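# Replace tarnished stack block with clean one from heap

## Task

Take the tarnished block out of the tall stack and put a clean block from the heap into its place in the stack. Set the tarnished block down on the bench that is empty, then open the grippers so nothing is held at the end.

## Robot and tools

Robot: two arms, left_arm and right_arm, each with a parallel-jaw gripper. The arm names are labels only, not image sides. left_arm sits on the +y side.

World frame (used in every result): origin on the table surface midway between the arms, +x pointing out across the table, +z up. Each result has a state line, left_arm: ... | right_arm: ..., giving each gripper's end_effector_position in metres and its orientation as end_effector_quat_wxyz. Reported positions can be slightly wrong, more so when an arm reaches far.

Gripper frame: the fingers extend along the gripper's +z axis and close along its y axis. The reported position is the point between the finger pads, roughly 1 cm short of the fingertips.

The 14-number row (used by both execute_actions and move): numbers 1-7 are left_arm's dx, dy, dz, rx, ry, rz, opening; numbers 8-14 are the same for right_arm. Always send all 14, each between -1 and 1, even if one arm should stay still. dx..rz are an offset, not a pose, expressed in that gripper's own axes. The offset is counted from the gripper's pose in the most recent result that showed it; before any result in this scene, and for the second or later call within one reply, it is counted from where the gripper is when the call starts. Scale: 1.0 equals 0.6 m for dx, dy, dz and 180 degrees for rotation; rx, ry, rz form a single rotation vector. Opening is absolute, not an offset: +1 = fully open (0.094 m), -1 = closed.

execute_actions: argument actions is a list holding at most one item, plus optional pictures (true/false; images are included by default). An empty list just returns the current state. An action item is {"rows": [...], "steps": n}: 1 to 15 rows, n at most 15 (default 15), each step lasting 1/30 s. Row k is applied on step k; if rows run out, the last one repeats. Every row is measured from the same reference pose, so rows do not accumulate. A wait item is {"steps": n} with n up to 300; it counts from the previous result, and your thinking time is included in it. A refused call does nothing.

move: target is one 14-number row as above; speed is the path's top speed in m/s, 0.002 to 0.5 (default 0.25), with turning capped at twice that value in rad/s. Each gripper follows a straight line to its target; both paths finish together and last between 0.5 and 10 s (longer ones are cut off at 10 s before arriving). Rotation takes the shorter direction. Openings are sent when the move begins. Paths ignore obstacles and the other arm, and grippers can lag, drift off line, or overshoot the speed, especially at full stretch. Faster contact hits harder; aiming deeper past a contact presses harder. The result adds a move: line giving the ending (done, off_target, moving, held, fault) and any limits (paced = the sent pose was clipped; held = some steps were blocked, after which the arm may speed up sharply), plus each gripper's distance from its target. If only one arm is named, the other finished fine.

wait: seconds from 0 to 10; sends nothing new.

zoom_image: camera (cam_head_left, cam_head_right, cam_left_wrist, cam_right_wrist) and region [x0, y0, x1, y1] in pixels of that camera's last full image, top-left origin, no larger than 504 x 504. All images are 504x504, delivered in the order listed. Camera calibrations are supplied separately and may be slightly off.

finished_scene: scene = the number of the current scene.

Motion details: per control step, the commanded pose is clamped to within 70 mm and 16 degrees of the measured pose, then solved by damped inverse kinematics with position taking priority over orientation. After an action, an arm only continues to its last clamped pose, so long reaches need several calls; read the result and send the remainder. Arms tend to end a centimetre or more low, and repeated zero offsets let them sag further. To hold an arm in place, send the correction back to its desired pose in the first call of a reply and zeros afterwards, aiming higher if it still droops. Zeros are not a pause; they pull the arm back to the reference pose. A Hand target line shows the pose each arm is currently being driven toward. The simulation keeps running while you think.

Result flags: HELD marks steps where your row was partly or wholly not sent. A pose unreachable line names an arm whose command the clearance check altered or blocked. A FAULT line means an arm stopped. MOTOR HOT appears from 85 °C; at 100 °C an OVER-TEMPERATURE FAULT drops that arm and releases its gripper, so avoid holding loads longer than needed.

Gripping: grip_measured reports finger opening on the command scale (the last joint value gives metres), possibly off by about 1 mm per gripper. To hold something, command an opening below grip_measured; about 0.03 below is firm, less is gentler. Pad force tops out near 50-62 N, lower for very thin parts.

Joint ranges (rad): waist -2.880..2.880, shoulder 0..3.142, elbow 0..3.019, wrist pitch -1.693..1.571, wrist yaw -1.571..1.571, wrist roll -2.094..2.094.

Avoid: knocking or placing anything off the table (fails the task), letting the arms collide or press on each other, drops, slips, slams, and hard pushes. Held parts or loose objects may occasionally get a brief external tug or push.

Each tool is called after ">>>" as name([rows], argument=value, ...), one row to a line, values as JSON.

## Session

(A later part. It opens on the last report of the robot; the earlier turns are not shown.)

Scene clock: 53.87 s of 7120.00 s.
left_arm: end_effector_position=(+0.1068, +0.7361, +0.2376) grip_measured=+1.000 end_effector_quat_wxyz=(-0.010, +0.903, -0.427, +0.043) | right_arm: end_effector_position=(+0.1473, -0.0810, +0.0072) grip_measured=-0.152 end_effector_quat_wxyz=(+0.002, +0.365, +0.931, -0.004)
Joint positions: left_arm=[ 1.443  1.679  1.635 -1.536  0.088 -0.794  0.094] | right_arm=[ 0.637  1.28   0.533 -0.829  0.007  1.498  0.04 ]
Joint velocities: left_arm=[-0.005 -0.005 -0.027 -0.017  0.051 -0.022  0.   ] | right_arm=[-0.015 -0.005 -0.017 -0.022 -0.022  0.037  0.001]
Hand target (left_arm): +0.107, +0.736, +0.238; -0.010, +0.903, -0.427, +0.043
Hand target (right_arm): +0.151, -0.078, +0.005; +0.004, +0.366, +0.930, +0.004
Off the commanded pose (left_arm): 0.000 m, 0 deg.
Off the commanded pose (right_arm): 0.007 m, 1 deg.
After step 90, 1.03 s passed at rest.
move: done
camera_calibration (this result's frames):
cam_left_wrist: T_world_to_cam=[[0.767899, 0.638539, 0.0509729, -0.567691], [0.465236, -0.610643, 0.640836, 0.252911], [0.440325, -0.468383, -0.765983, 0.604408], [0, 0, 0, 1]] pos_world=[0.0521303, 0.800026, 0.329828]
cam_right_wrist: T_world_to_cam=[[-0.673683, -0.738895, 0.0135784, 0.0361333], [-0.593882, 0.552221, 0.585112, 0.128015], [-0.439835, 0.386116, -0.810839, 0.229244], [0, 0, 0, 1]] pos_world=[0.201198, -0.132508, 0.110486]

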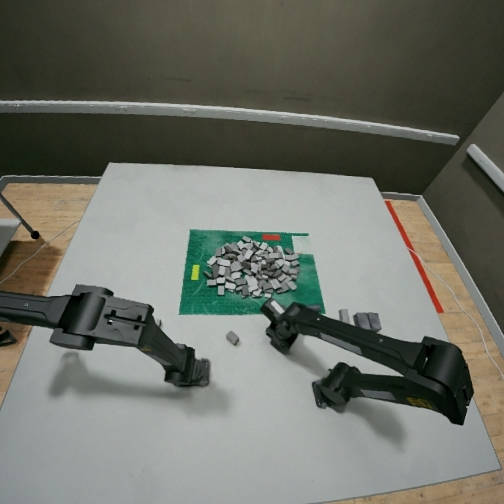

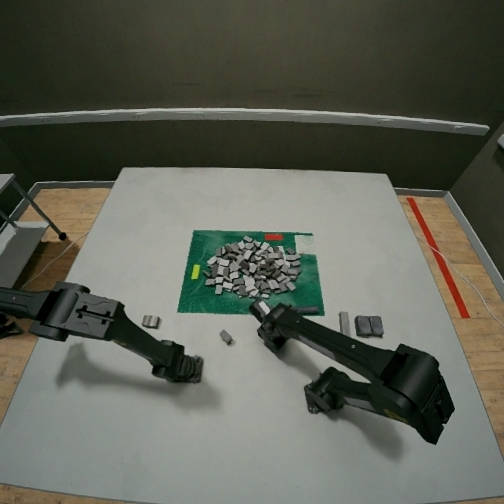

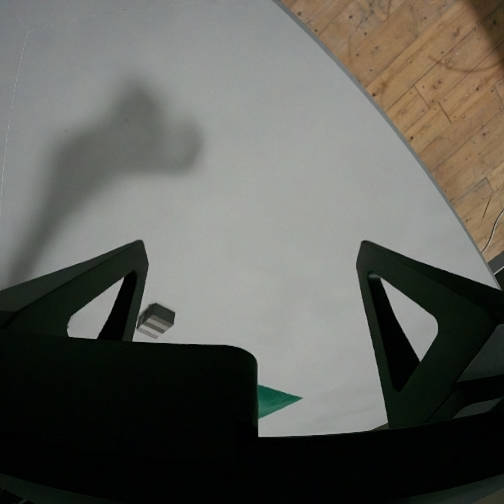

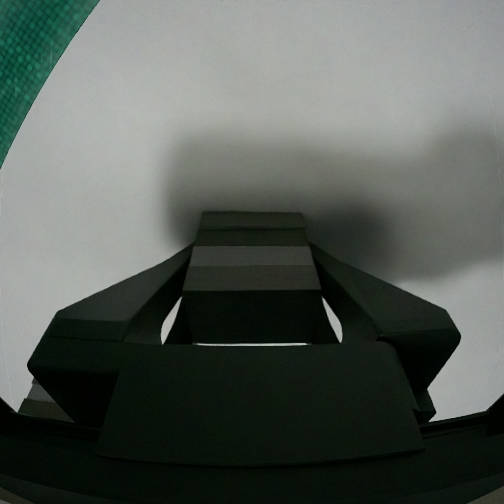

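>>> execute_actions([
  {"rows":[[0,0,0,0,0,0,1,0,0,0.004,0,0,0,0.3]]},
], pictures=false)

>>> move(target=[0,0,0,0,0,0,1,-0.005,0.035,-0.17,-0.02,-0.002,0,0.3], speed=0.15)

>>> move(target=[0,0,0,0,0,0,1,0.197,0.25,-0.04,-0.018,0.003,0,0.3])

Scene clock: 61.70 s of 7120.00 s.
left_arm: end_effector_position=(+0.1068, +0.7361, +0.2376) grip_measured=+1.000 end_effector_quat_wxyz=(-0.010, +0.903, -0.427, +0.043) | right_arm: end_effector_position=(+0.1473, -0.0810, +0.0072) grip_measured=+0.298 end_effector_quat_wxyz=(+0.002, +0.365, +0.931, -0.004)
Joint positions: left_arm=[ 1.443  1.679  1.635 -1.536  0.088 -0.794  0.094] | right_arm=[ 0.637  1.28   0.533 -0.829  0.007  1.498  0.061]
Joint velocities: left_arm=[-0.015 -0.015 -0.002  0.002 -0.095  0.022  0.   ] | right_arm=[-0.005  0.005 -0.002 -0.002 -0.037  0.007 -0.   ]
Hand target (left_arm): +0.107, +0.736, +0.238; -0.010, +0.903, -0.427, +0.043
Hand target (right_arm): +0.147, -0.081, +0.005; +0.002, +0.365, +0.931, -0.004
Off the commanded pose (left_arm): 0.000 m, 0 deg.
Off the commanded pose (right_arm): 0.002 m, 0 deg.
Steps of this call (steps 1 to 90: nothing new was sent; then 4.33 s passed at rest; steps 91 to 105: all 15 steps of this action). Readings (end_effector_position):
91: left_arm (+0.1068, +0.7361, +0.2376) | right_arm (+0.1473, -0.0810, +0.0072)
92: left_arm (+0.1068, +0.7361, +0.2376) | right_arm (+0.1473, -0.0810, +0.0072)
94: left_arm (+0.1068, +0.7361, +0.2376) | right_arm (+0.1473, -0.0810, +0.0072)
98: left_arm (+0.1068, +0.7361, +0.2376) | right_arm (+0.1473, -0.0810, +0.0072)
105: the state above

Scene clock: 63.00 s of 7120.00 s.
left_arm: end_effector_position=(+0.1068, +0.7361, +0.2376) grip_measured=+1.000 end_effector_quat_wxyz=(-0.010, +0.903, -0.427, +0.043) | right_arm: end_effector_position=(+0.1513, -0.0772, +0.0875) grip_measured=+0.298 end_effector_quat_wxyz=(+0.006, +0.365, +0.931, +0.003)
Joint positions: left_arm=[ 1.443  1.679  1.635 -1.536  0.088 -0.794  0.094] | right_arm=[ 0.637  1.116  0.663 -1.106  0.007  1.498  0.061]
Joint velocities: left_arm=[-0.005  0.015 -0.017  0.007 -0.037  0.037  0.   ] | right_arm=[ 0.015 -0.015  0.002 -0.017 -0.051  0.022 -0.001]
Hand target (left_arm): +0.107, +0.736, +0.238; -0.010, +0.903, -0.427, +0.043
Hand target (right_arm): +0.165, -0.067, +0.108; +0.016, +0.365, +0.931, +0.024
Off the commanded pose (left_arm): 0.000 m, 0 deg.
Off the commanded pose (right_arm): 0.027 m, 3 deg.
move: off_target (right_arm)
camera_calibration (this result's frames):
cam_left_wrist: T_world_to_cam=[[0.767899, 0.638539, 0.0509729, -0.567691], [0.465236, -0.610643, 0.640836, 0.252911], [0.440325, -0.468383, -0.765983, 0.604408], [0, 0, 0, 1]] pos_world=[0.0521303, 0.800026, 0.329828]
cam_right_wrist: T_world_to_cam=[[-0.673746, -0.738954, -0.00353106, 0.0420972], [-0.601223, 0.545378, 0.584033, 0.0820668], [-0.429648, 0.395613, -0.811723, 0.293897], [0, 0, 0, 1]] pos_world=[0.203975, -0.129919, 0.190782]

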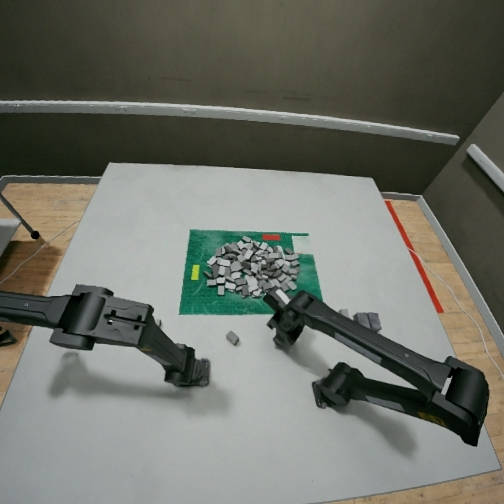

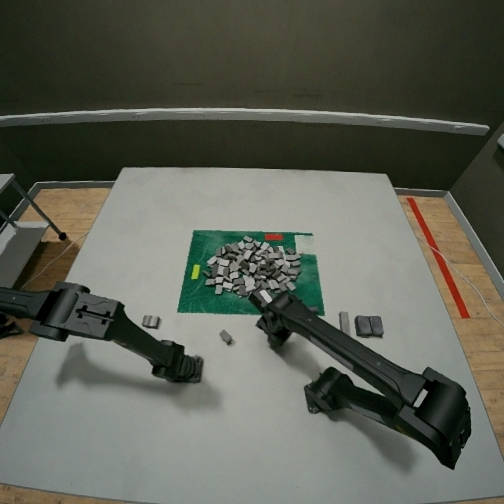

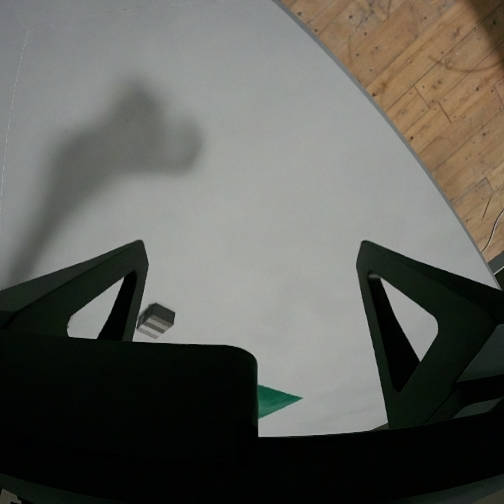

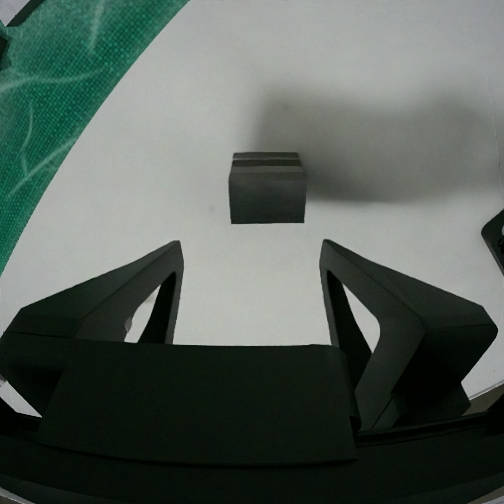

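Scene clock: 64.27 s of 7120.00 s.
left_arm: end_effector_position=(+0.1068, +0.7361, +0.2376) grip_measured=+1.000 end_effector_quat_wxyz=(-0.010, +0.903, -0.427, +0.043) | right_arm: end_effector_position=(+0.1544, +0.0920, +0.0965) grip_measured=+0.298 end_effector_quat_wxyz=(+0.007, +0.362, +0.932, +0.007)
Joint positions: left_arm=[ 1.443  1.679  1.635 -1.536  0.088 -0.794  0.094] | right_arm=[ 0.949  1.476  1.01  -1.09   0.012  1.803  0.061]
Joint velocities: left_arm=[-0.015 -0.005  0.002 -0.017 -0.066 -0.037  0.   ] | right_arm=[-0.005 -0.005  0.012 -0.002 -0.051 -0.022  0.   ]
Hand target (left_arm): +0.107, +0.736, +0.238; -0.010, +0.903, -0.427, +0.043
Hand target (right_arm): +0.165, +0.113, +0.113; +0.013, +0.365, +0.930, +0.033
Off the commanded pose (left_arm): 0.000 m, 0 deg.
Off the commanded pose (right_arm): 0.029 m, 3 deg.
move: off_target (right_arm)
camera_calibration (this result's frames):
cam_left_wrist: T_world_to_cam=[[0.767899, 0.638539, 0.0509729, -0.567691], [0.465236, -0.610643, 0.640836, 0.252911], [0.440325, -0.468383, -0.765983, 0.604408], [0, 0, 0, 1]] pos_world=[0.0521303, 0.800026, 0.329828]
cam_right_wrist: T_world_to_cam=[[-0.668924, -0.74326, -0.0102722, 0.169541], [-0.607416, 0.538596, 0.583918, -0.0121093], [-0.42847, 0.396836, -0.811748, 0.235319], [0, 0, 0, 1]] pos_world=[0.206882, 0.0391519, 0.199832]

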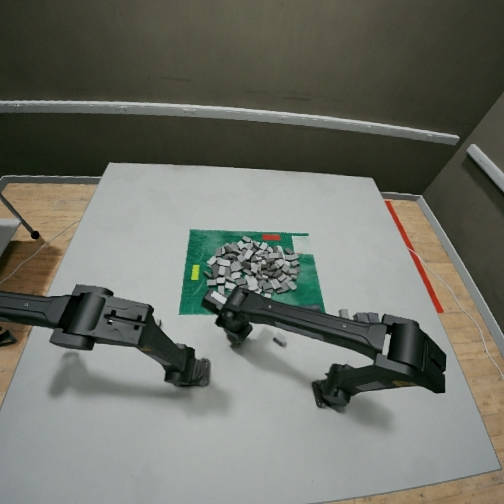

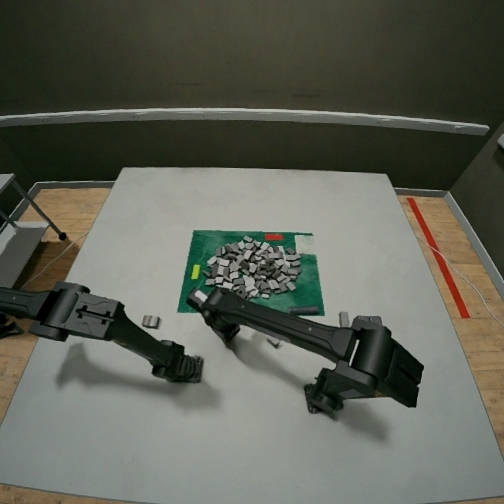

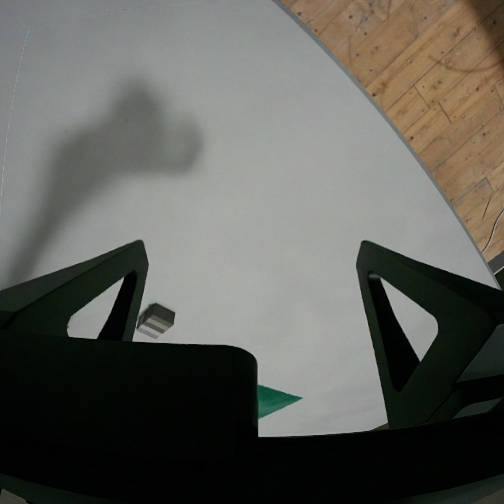

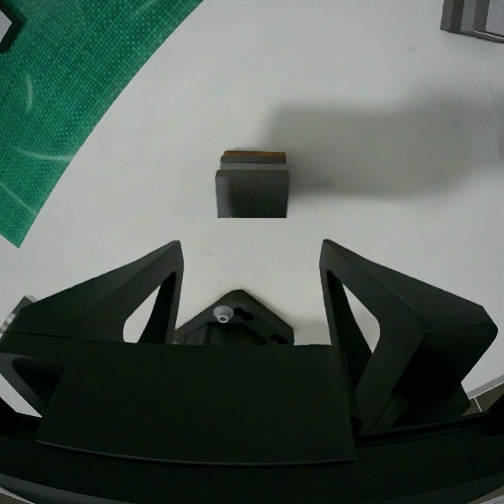

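>>> move(target=[0,0,0,0,0,0,1,0.002,0,0.137,0.004,0.002,0,0.2], speed=0.08)

>>> execute_actions([
  {"rows":[[0,0,0,0,0,0,1,0,0,0,0,0,0,-0.22]]},
])

Scene clock: 70.13 s of 7120.00 s.
left_arm: end_effector_position=(+0.1068, +0.7361, +0.2376) grip_measured=+1.000 end_effector_quat_wxyz=(-0.010, +0.903, -0.427, +0.043) | right_arm: end_effector_position=(+0.1531, +0.0914, +0.0185) grip_measured=+0.202 end_effector_quat_wxyz=(+0.004, +0.363, +0.932, -0.001)
Joint positions: left_arm=[ 1.443  1.679  1.635 -1.536  0.088 -0.794  0.094] | right_arm=[ 0.949  1.605  0.917 -0.885  0.007  1.806  0.056]
Joint velocities: left_arm=[-0.005 -0.005 -0.017  0.012 -0.066 -0.022  0.   ] | right_arm=[ 0.005  0.005  0.007 -0.002 -0.066 -0.081 -0.   ]
Hand target (left_arm): +0.107, +0.736, +0.238; -0.010, +0.903, -0.427, +0.043
Hand target (right_arm): +0.153, +0.093, +0.015; +0.002, +0.362, +0.932, +0.002
Off the commanded pose (left_arm): 0.000 m, 0 deg.
Off the commanded pose (right_arm): 0.005 m, 0 deg.
After step 90, 1.50 s passed at rest.
move: done
camera_calibration (this result's frames):
cam_left_wrist: T_world_to_cam=[[0.767899, 0.638539, 0.0509729, -0.567691], [0.465236, -0.610643, 0.640836, 0.252911], [0.440325, -0.468383, -0.765983, 0.604408], [0, 0, 0, 1]] pos_world=[0.0521303, 0.800026, 0.329828]
cam_right_wrist: T_world_to_cam=[[-0.670906, -0.741515, 0.00634654, 0.167263], [-0.599088, 0.547046, 0.584666, 0.0309422], [-0.437011, 0.388454, -0.811249, 0.173801], [0, 0, 0, 1]] pos_world=[0.206707, 0.0395875, 0.121843]

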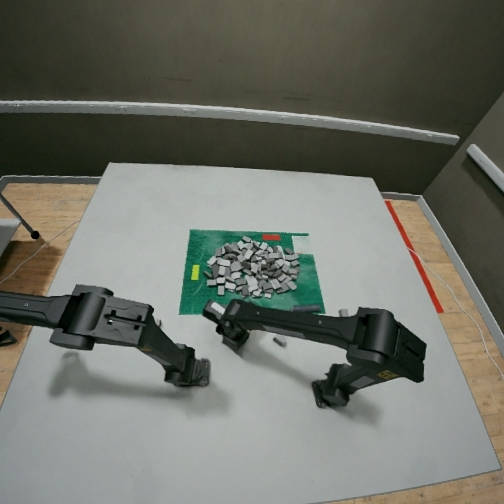

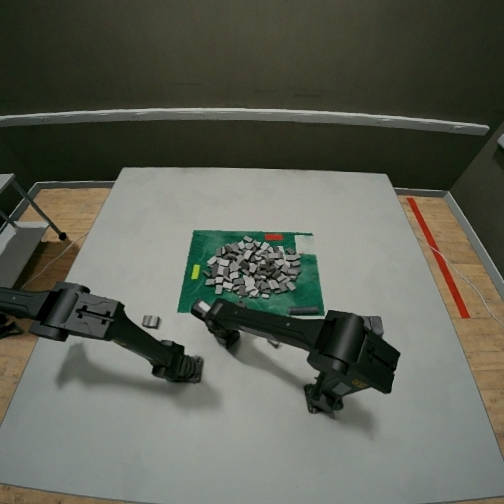

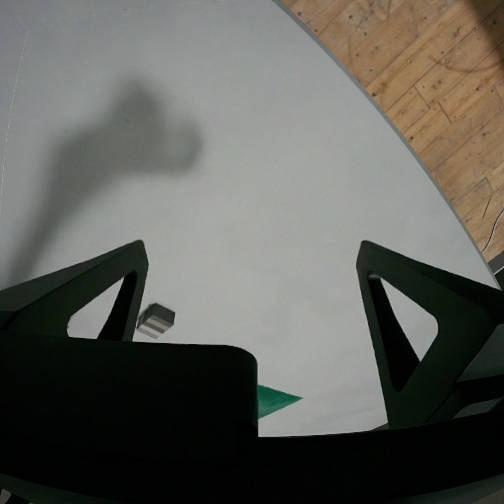

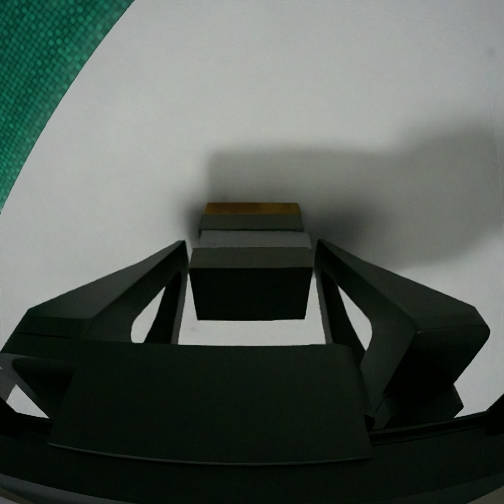

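Scene clock: 70.63 s of 7120.00 s.
left_arm: end_effector_position=(+0.1068, +0.7361, +0.2376) grip_measured=+1.000 end_effector_quat_wxyz=(-0.010, +0.903, -0.427, +0.043) | right_arm: end_effector_position=(+0.1531, +0.0914, +0.0185) grip_measured=-0.152 end_effector_quat_wxyz=(+0.004, +0.363, +0.932, -0.001)
Joint positions: left_arm=[ 1.443  1.679  1.635 -1.536  0.088 -0.794  0.094] | right_arm=[ 0.949  1.605  0.917 -0.885  0.007  1.806  0.04 ]
Joint velocities: left_arm=[-0.005 -0.015 -0.007  0.007 -0.081 -0.007  0.   ] | right_arm=[-0.015  0.005 -0.002 -0.022  0.022 -0.037  0.001]
Hand target (left_arm): +0.107, +0.736, +0.238; -0.010, +0.903, -0.427, +0.043
Hand target (right_arm): +0.153, +0.091, +0.019; +0.004, +0.363, +0.932, -0.001
Off the commanded pose (left_arm): 0.000 m, 0 deg.
Off the commanded pose (right_arm): 0.000 m, 0 deg.
Steps of this call (steps 1 to 15: all 15 steps of this action). Readings (end_effector_position):
1: left_arm (+0.1068, +0.7361, +0.2376) | right_arm (+0.1531, +0.0914, +0.0185)
2: left_arm (+0.1068, +0.7361, +0.2376) | right_arm (+0.1531, +0.0914, +0.0185)
4: left_arm (+0.1068, +0.7361, +0.2376) | right_arm (+0.1531, +0.0914, +0.0185)
8: left_arm (+0.1068, +0.7361, +0.2376) | right_arm (+0.1531, +0.0914, +0.0185)
15: the state above
camera_calibration (this result's frames):
cam_left_wrist: T_world_to_cam=[[0.767899, 0.638539, 0.0509729, -0.567691], [0.465236, -0.610643, 0.640836, 0.252911], [0.440325, -0.468383, -0.765983, 0.604408], [0, 0, 0, 1]] pos_world=[0.0521303, 0.800026, 0.329828]
cam_right_wrist: T_world_to_cam=[[-0.670906, -0.741515, 0.00634654, 0.167263], [-0.599088, 0.547046, 0.584666, 0.0309422], [-0.437011, 0.388454, -0.811249, 0.173801], [0, 0, 0, 1]] pos_world=[0.206707, 0.0395875, 0.121843]

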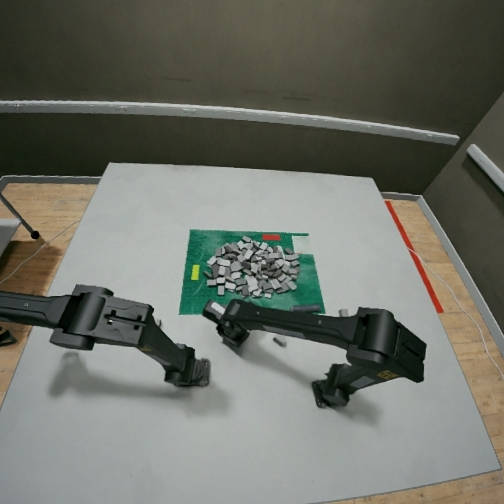

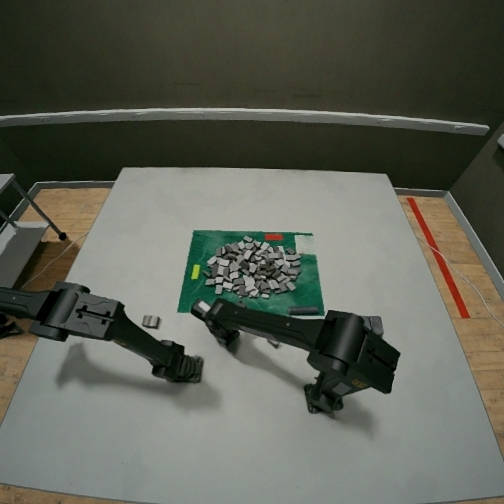

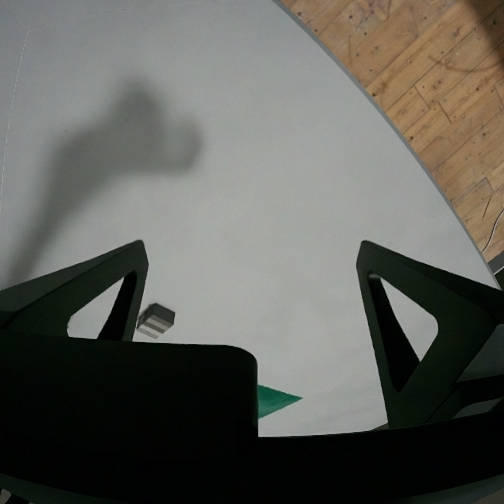

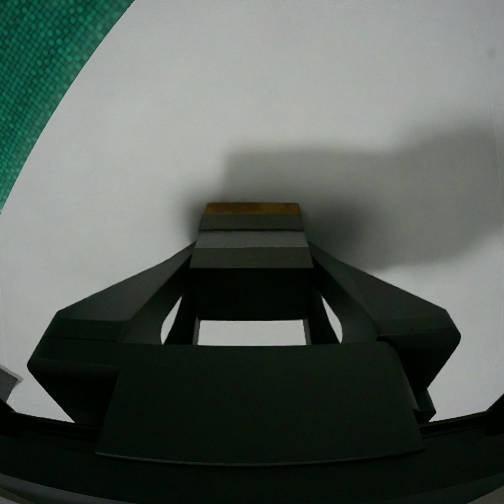

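>>> move(target=[0,0,0,0,0,0,1,0.005,0.045,-0.14,-0.027,0.003,0,-0.22], speed=0.08)

>>> zoom_image(camera="cam_head_right", region=[160,220,360,420])

Scene clock: 89.83 s of 7120.00 s.
left_arm: end_effector_position=(+0.1068, +0.7361, +0.2376) grip_measured=+1.000 end_effector_quat_wxyz=(-0.010, +0.903, -0.427, +0.043) | right_arm: end_effector_position=(+0.1543, +0.0916, +0.0678) grip_measured=-0.152 end_effector_quat_wxyz=(+0.006, +0.363, +0.932, +0.000)
Joint positions: left_arm=[ 1.443  1.679  1.635 -1.536  0.088 -0.794  0.094] | right_arm=[ 0.949  1.522  0.976 -1.022  0.013  1.806  0.04 ]
Joint velocities: left_arm=[ 0.005  0.005 -0.002  0.017 -0.051 -0.081  0.   ] | right_arm=[-0.005 -0.005 -0.002 -0.007  0.022 -0.037  0.001]
Hand target (left_arm): +0.107, +0.736, +0.238; -0.010, +0.903, -0.427, +0.043
Hand target (right_arm): +0.169, +0.113, +0.102; +0.014, +0.363, +0.931, +0.041
Off the commanded pose (left_arm): 0.000 m, 0 deg.
Off the commanded pose (right_arm): 0.044 m, 5 deg.
After step 90, 14.73 s passed at rest.
move: off_target (right_arm)
camera_calibration (this result's frames):
cam_left_wrist: T_world_to_cam=[[0.767899, 0.638539, 0.0509729, -0.567691], [0.465236, -0.610643, 0.640836, 0.252911], [0.440325, -0.468383, -0.765983, 0.604408], [0, 0, 0, 1]] pos_world=[0.0521303, 0.800026, 0.329828]
cam_right_wrist: T_world_to_cam=[[-0.670934, -0.741515, 0.00142745, 0.168251], [-0.602888, 0.546621, 0.581147, 0.0036176], [-0.43171, 0.389051, -0.813797, 0.213444], [0, 0, 0, 1]] pos_world=[0.207212, 0.0397429, 0.171357]

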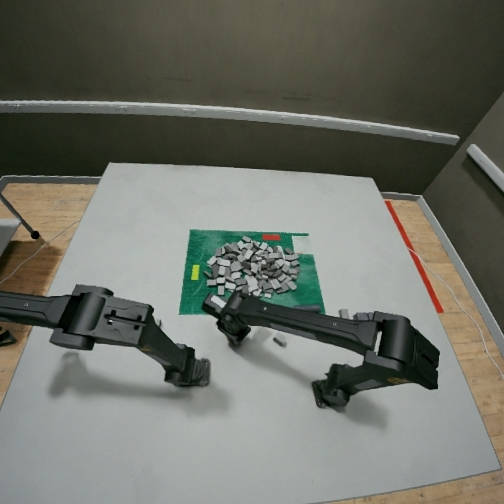

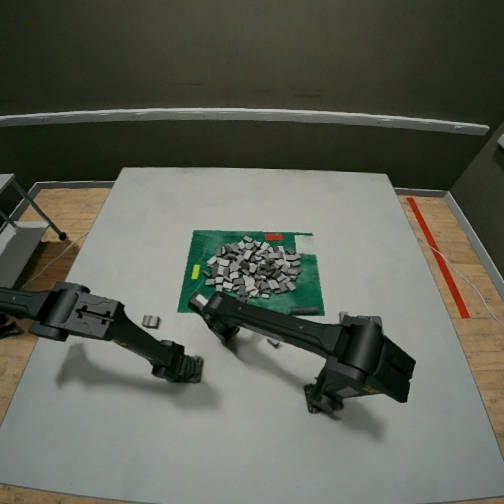

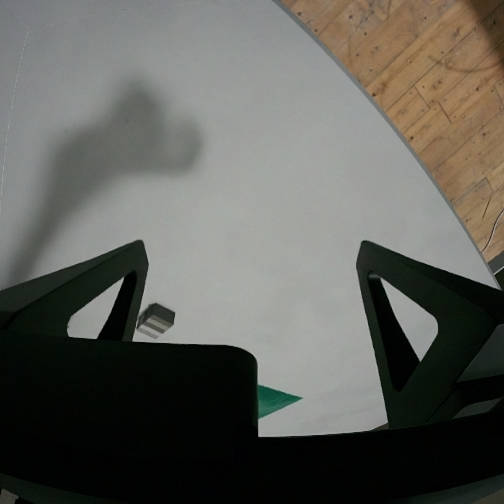

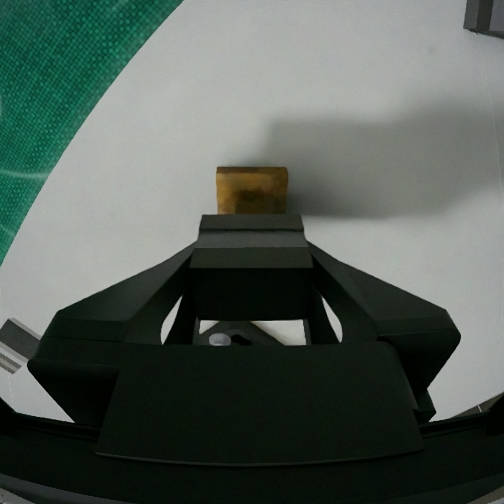

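Region (160, 220, 360, 420) of cam_head_right's 504x504 image, scaled by 2.520, with more detail than that image has.

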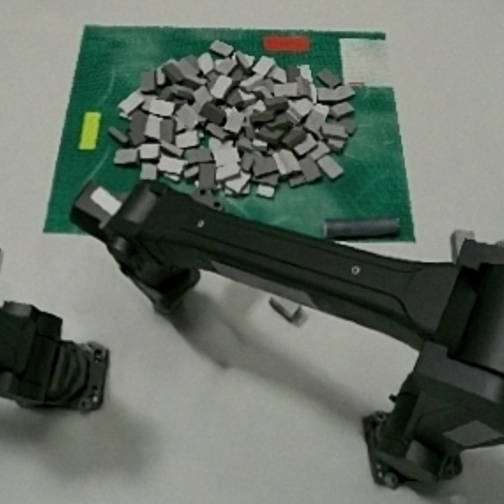

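>>> move(target=[0,0,0,0,0,0,1,-0.53,-0.04,-0.1,-0.015,0.015,0.067,-0.22], speed=0.2)

Scene clock: 96.43 s of 7120.00 s.
left_arm: end_effector_position=(+0.1068, +0.7361, +0.2376) grip_measured=+1.000 end_effector_quat_wxyz=(-0.010, +0.903, -0.427, +0.043) | right_arm: end_effector_position=(+0.3503, -0.1475, +0.1019) grip_measured=-0.152 end_effector_quat_wxyz=(-0.030, +0.465, +0.885, +0.008)
Joint positions: left_arm=[ 1.443  1.679  1.635 -1.536  0.088 -0.794  0.094] | right_arm=[ 0.133  1.52   1.074 -1.159 -0.052  1.214  0.04 ]
Joint velocities: left_arm=[ 0.015  0.005 -0.012 -0.002  0.022 -0.081  0.   ] | right_arm=[-0.005 -0.015 -0.002  0.017 -0.022 -0.066  0.001]
Hand target (left_arm): +0.107, +0.736, +0.238; -0.010, +0.903, -0.427, +0.043
Hand target (right_arm): +0.372, -0.140, +0.126; -0.011, +0.459, +0.888, +0.027
Off the commanded pose (left_arm): 0.000 m, 0 deg.
Off the commanded pose (right_arm): 0.037 m, 4 deg.
After step 90, 1.47 s passed at rest.
move: off_target (right_arm)
camera_calibration (this result's frames):
cam_left_wrist: T_world_to_cam=[[0.767899, 0.638539, 0.0509729, -0.567691], [0.465236, -0.610643, 0.640836, 0.252911], [0.440325, -0.468383, -0.765983, 0.604408], [0, 0, 0, 1]] pos_world=[0.0521303, 0.800026, 0.329828]
cam_right_wrist: T_world_to_cam=[[-0.818887, -0.573587, 0.0205392, 0.197043], [-0.430799, 0.637894, 0.63836, 0.179956], [-0.379257, 0.513896, -0.769464, 0.414393], [0, 0, 0, 1]] pos_world=[0.396042, -0.214727, 0.199937]

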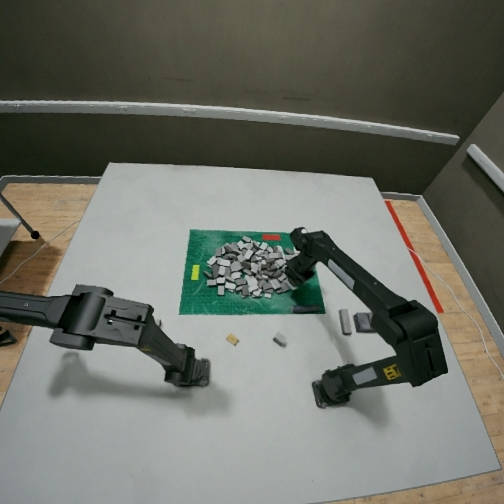

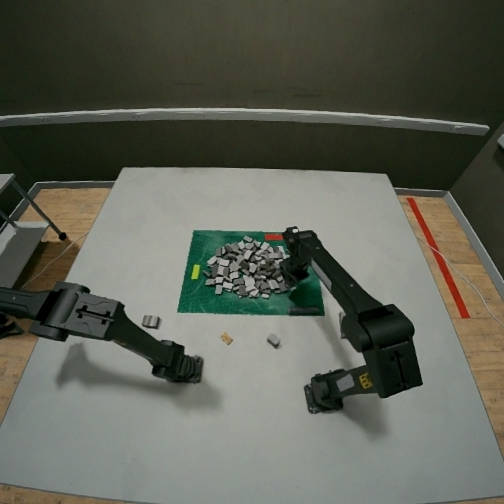

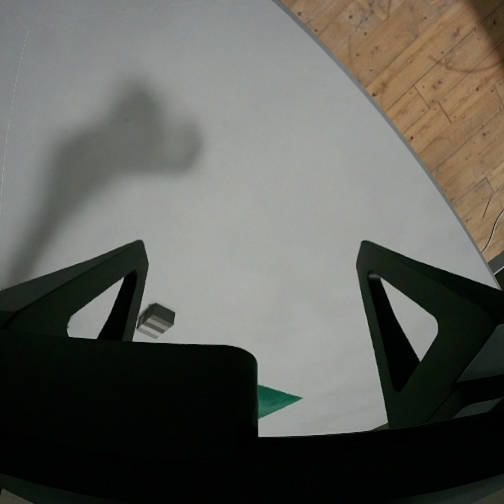

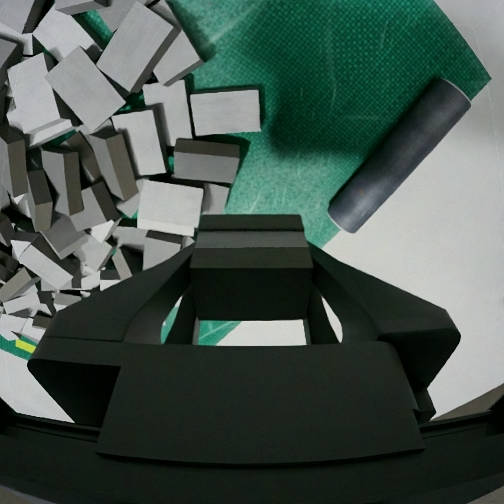

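>>> move(target=[0,0,0,0,0,0,1,0.398,-0.12,0.06,0,-0.02,-0.067,-0.22], speed=0.2)

>>> move(target=[0,0,0,0,0,0,1,0,0.005,0.09,0,0,0,-0.22], speed=0.08)

Scene clock: 109.80 s of 7120.00 s.
left_arm: end_effector_position=(+0.1068, +0.7361, +0.2376) grip_measured=+1.000 end_effector_quat_wxyz=(-0.010, +0.903, -0.427, +0.043) | right_arm: end_effector_position=(+0.1496, +0.0046, +0.0758) grip_measured=-0.152 end_effector_quat_wxyz=(-0.005, +0.364, +0.931, -0.021)
Joint positions: left_arm=[ 1.443  1.679  1.635 -1.536  0.088 -0.794  0.094] | right_arm=[ 0.824  1.347  0.816 -1.083  0.002  1.683  0.04 ]
Joint velocities: left_arm=[-0.015 -0.015  0.007 -0.007 -0.066 -0.022  0.   ] | right_arm=[ 0.005 -0.015 -0.007  0.007  0.007  0.007 -0.   ]
Hand target (left_arm): +0.107, +0.736, +0.238; -0.010, +0.903, -0.427, +0.043
Hand target (right_arm): +0.154, +0.009, +0.085; +0.003, +0.370, +0.929, -0.001
Off the commanded pose (left_arm): 0.000 m, 0 deg.
Off the commanded pose (right_arm): 0.009 m, 2 deg.
After step 90, 8.53 s passed at rest.
move: done
camera_calibration (this result's frames):
cam_left_wrist: T_world_to_cam=[[0.767899, 0.638539, 0.0509729, -0.567691], [0.465236, -0.610643, 0.640836, 0.252911], [0.440325, -0.468383, -0.765983, 0.604408], [0, 0, 0, 1]] pos_world=[0.0521303, 0.800026, 0.329828]
cam_right_wrist: T_world_to_cam=[[-0.671846, -0.739005, 0.0499514, 0.0969768], [-0.580052, 0.566878, 0.584969, 0.0398731], [-0.460612, 0.364035, -0.809516, 0.255888], [0, 0, 0, 1]] pos_world=[0.206147, -0.0440889, 0.178976]

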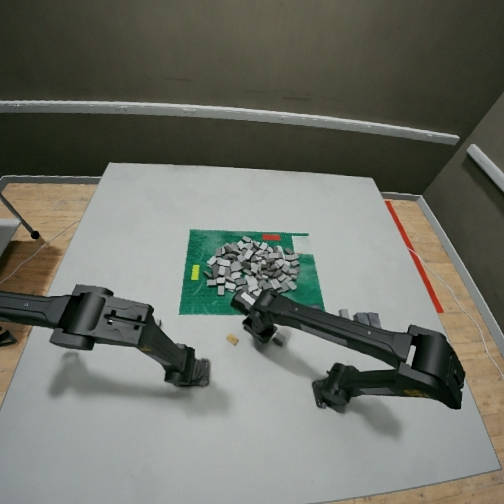

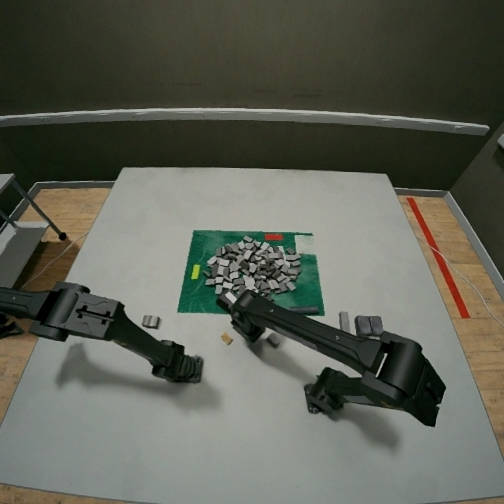

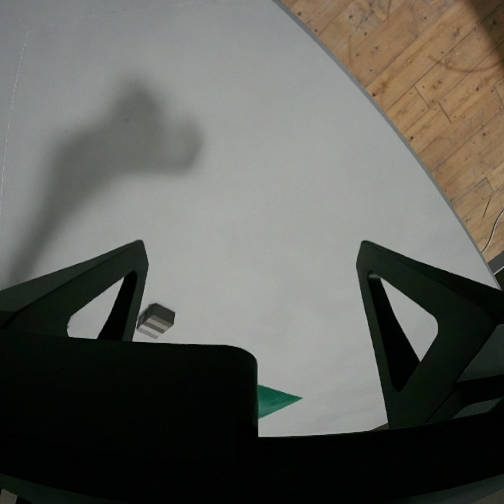

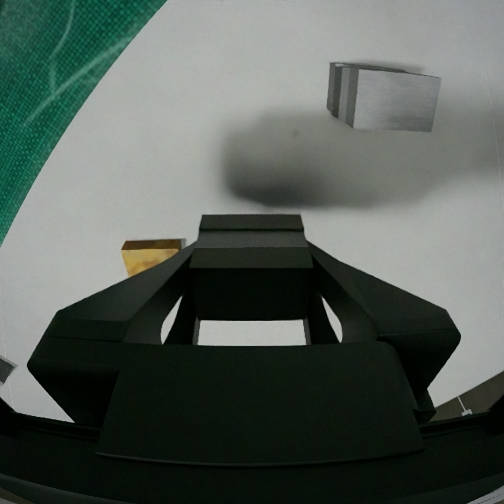

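Scene clock: 110.83 s of 7120.00 s.
left_arm: end_effector_position=(+0.1068, +0.7361, +0.2376) grip_measured=+1.000 end_effector_quat_wxyz=(-0.010, +0.903, -0.427, +0.043) | right_arm: end_effector_position=(+0.1463, +0.0002, +0.0210) grip_measured=-0.152 end_effector_quat_wxyz=(-0.007, +0.364, +0.931, -0.030)
Joint positions: left_arm=[ 1.443  1.679  1.635 -1.536  0.088 -0.794  0.094] | right_arm=[ 0.824  1.446  0.738 -0.925  0.002  1.683  0.04 ]
Joint velocities: left_arm=[-0.005 -0.015 -0.007 -0.007  0.007 -0.051  0.   ] | right_arm=[-0.015 -0.015  0.007 -0.007 -0.022  0.051 -0.001]
Hand target (left_arm): +0.107, +0.736, +0.238; -0.010, +0.903, -0.427, +0.043
Hand target (right_arm): +0.149, +0.004, +0.022; -0.005, +0.364, +0.931, -0.021
Off the commanded pose (left_arm): 0.000 m, 0 deg.
Off the commanded pose (right_arm): 0.006 m, 1 deg.
move: done
camera_calibration (this result's frames):
cam_left_wrist: T_world_to_cam=[[0.767899, 0.638539, 0.0509729, -0.567691], [0.465236, -0.610643, 0.640836, 0.252911], [0.440325, -0.468383, -0.765983, 0.604408], [0, 0, 0, 1]] pos_world=[0.0521303, 0.800026, 0.329828]
cam_right_wrist: T_world_to_cam=[[-0.671191, -0.738112, 0.0685084, 0.093845], [-0.573594, 0.575676, 0.58274, 0.0716118], [-0.469566, 0.351834, -0.809766, 0.213005], [0, 0, 0, 1]] pos_world=[0.204084, -0.0468994, 0.124324]

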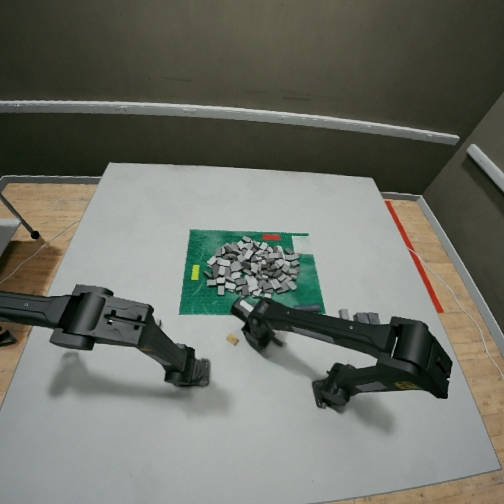

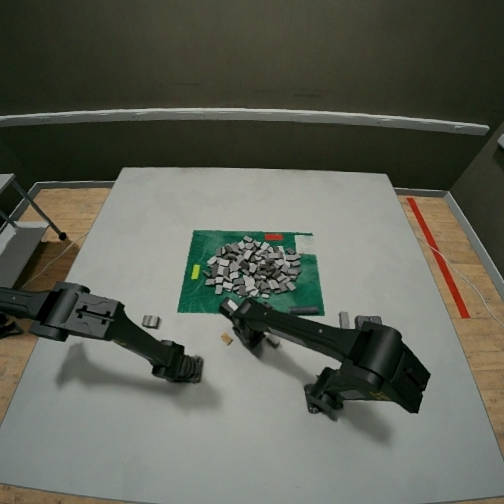

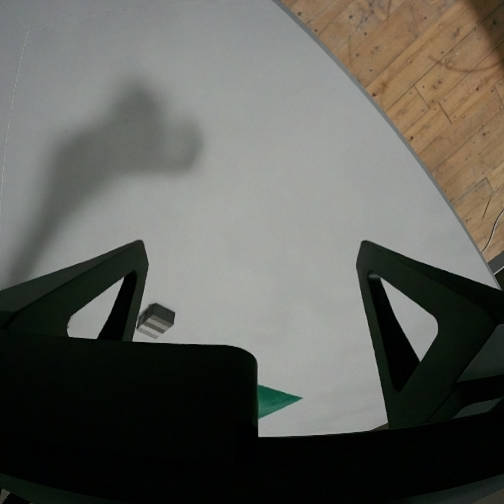

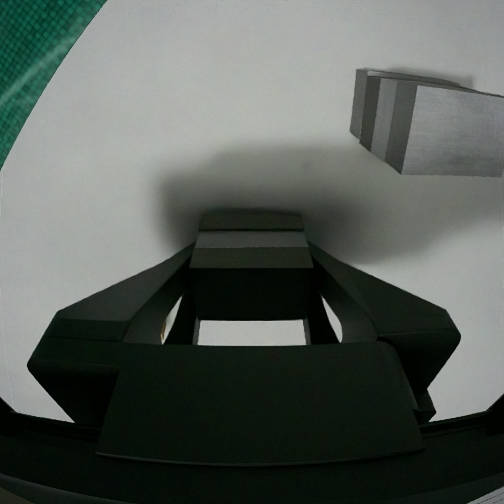

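>>> move(target=[0,0,0,0,0,0,1,0,0.01,0.028,-0.026,0,0,-0.22], speed=0.03)

Scene clock: 115.33 s of 7120.00 s.
left_arm: end_effector_position=(+0.1068, +0.7361, +0.2376) grip_measured=+1.000 end_effector_quat_wxyz=(-0.010, +0.903, -0.427, +0.043) | right_arm: end_effector_position=(+0.1486, +0.0020, +0.0071) grip_measured=-0.152 end_effector_quat_wxyz=(+0.003, +0.364, +0.931, -0.002)
Joint positions: left_arm=[ 1.443  1.679  1.635 -1.536  0.088 -0.794  0.094] | right_arm=[ 0.824  1.446  0.691 -0.818  0.006  1.683  0.04 ]
Joint velocities: left_arm=[-0.005 -0.005  0.002 -0.007 -0.051 -0.051  0.   ] | right_arm=[-0.024  0.005  0.007 -0.012 -0.095 -0.051  0.   ]
Hand target (left_arm): +0.107, +0.736, +0.238; -0.010, +0.903, -0.427, +0.043
Hand target (right_arm): +0.149, +0.004, +0.004; +0.007, +0.365, +0.931, +0.008
Off the commanded pose (left_arm): 0.000 m, 0 deg.
Off the commanded pose (right_arm): 0.004 m, 1 deg.
move: done
camera_calibration (this result's frames):
cam_left_wrist: T_world_to_cam=[[0.767899, 0.638539, 0.0509729, -0.567691], [0.465236, -0.610643, 0.640836, 0.252911], [0.440325, -0.468383, -0.765983, 0.604408], [0, 0, 0, 1]] pos_world=[0.0521303, 0.800026, 0.329828]
cam_right_wrist: T_world_to_cam=[[-0.672589, -0.739971, 0.00818058, 0.0982356], [-0.596489, 0.548649, 0.58582, 0.0833999], [-0.437978, 0.389136, -0.8104, 0.19737], [0, 0, 0, 1]] pos_world=[0.202263, -0.0498693, 0.110287]

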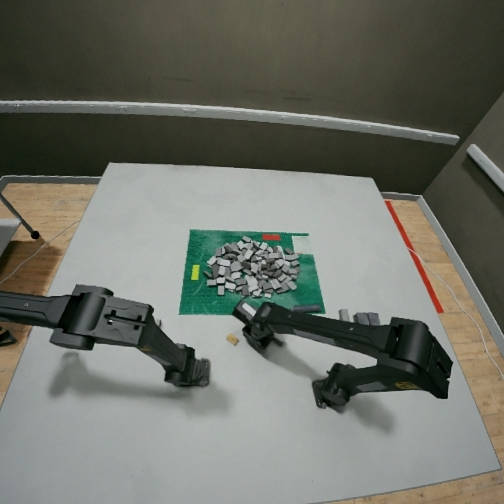

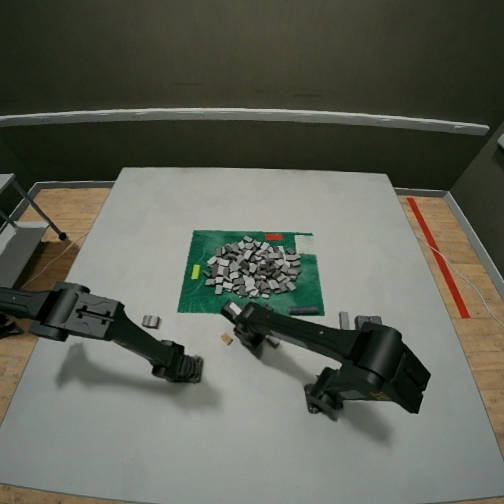

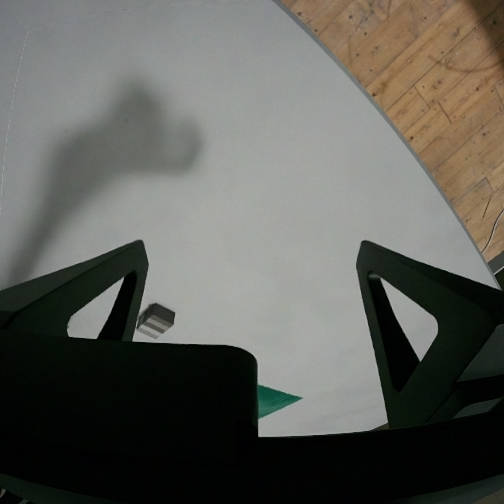

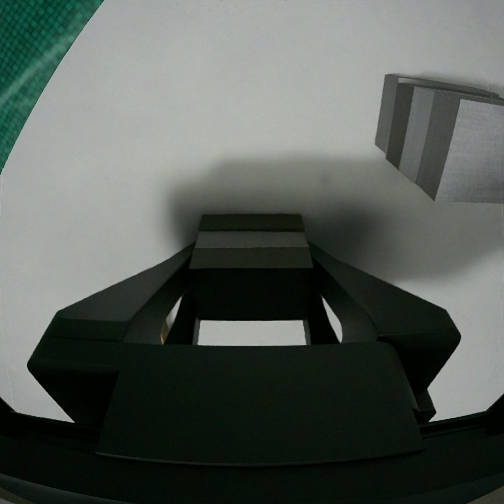

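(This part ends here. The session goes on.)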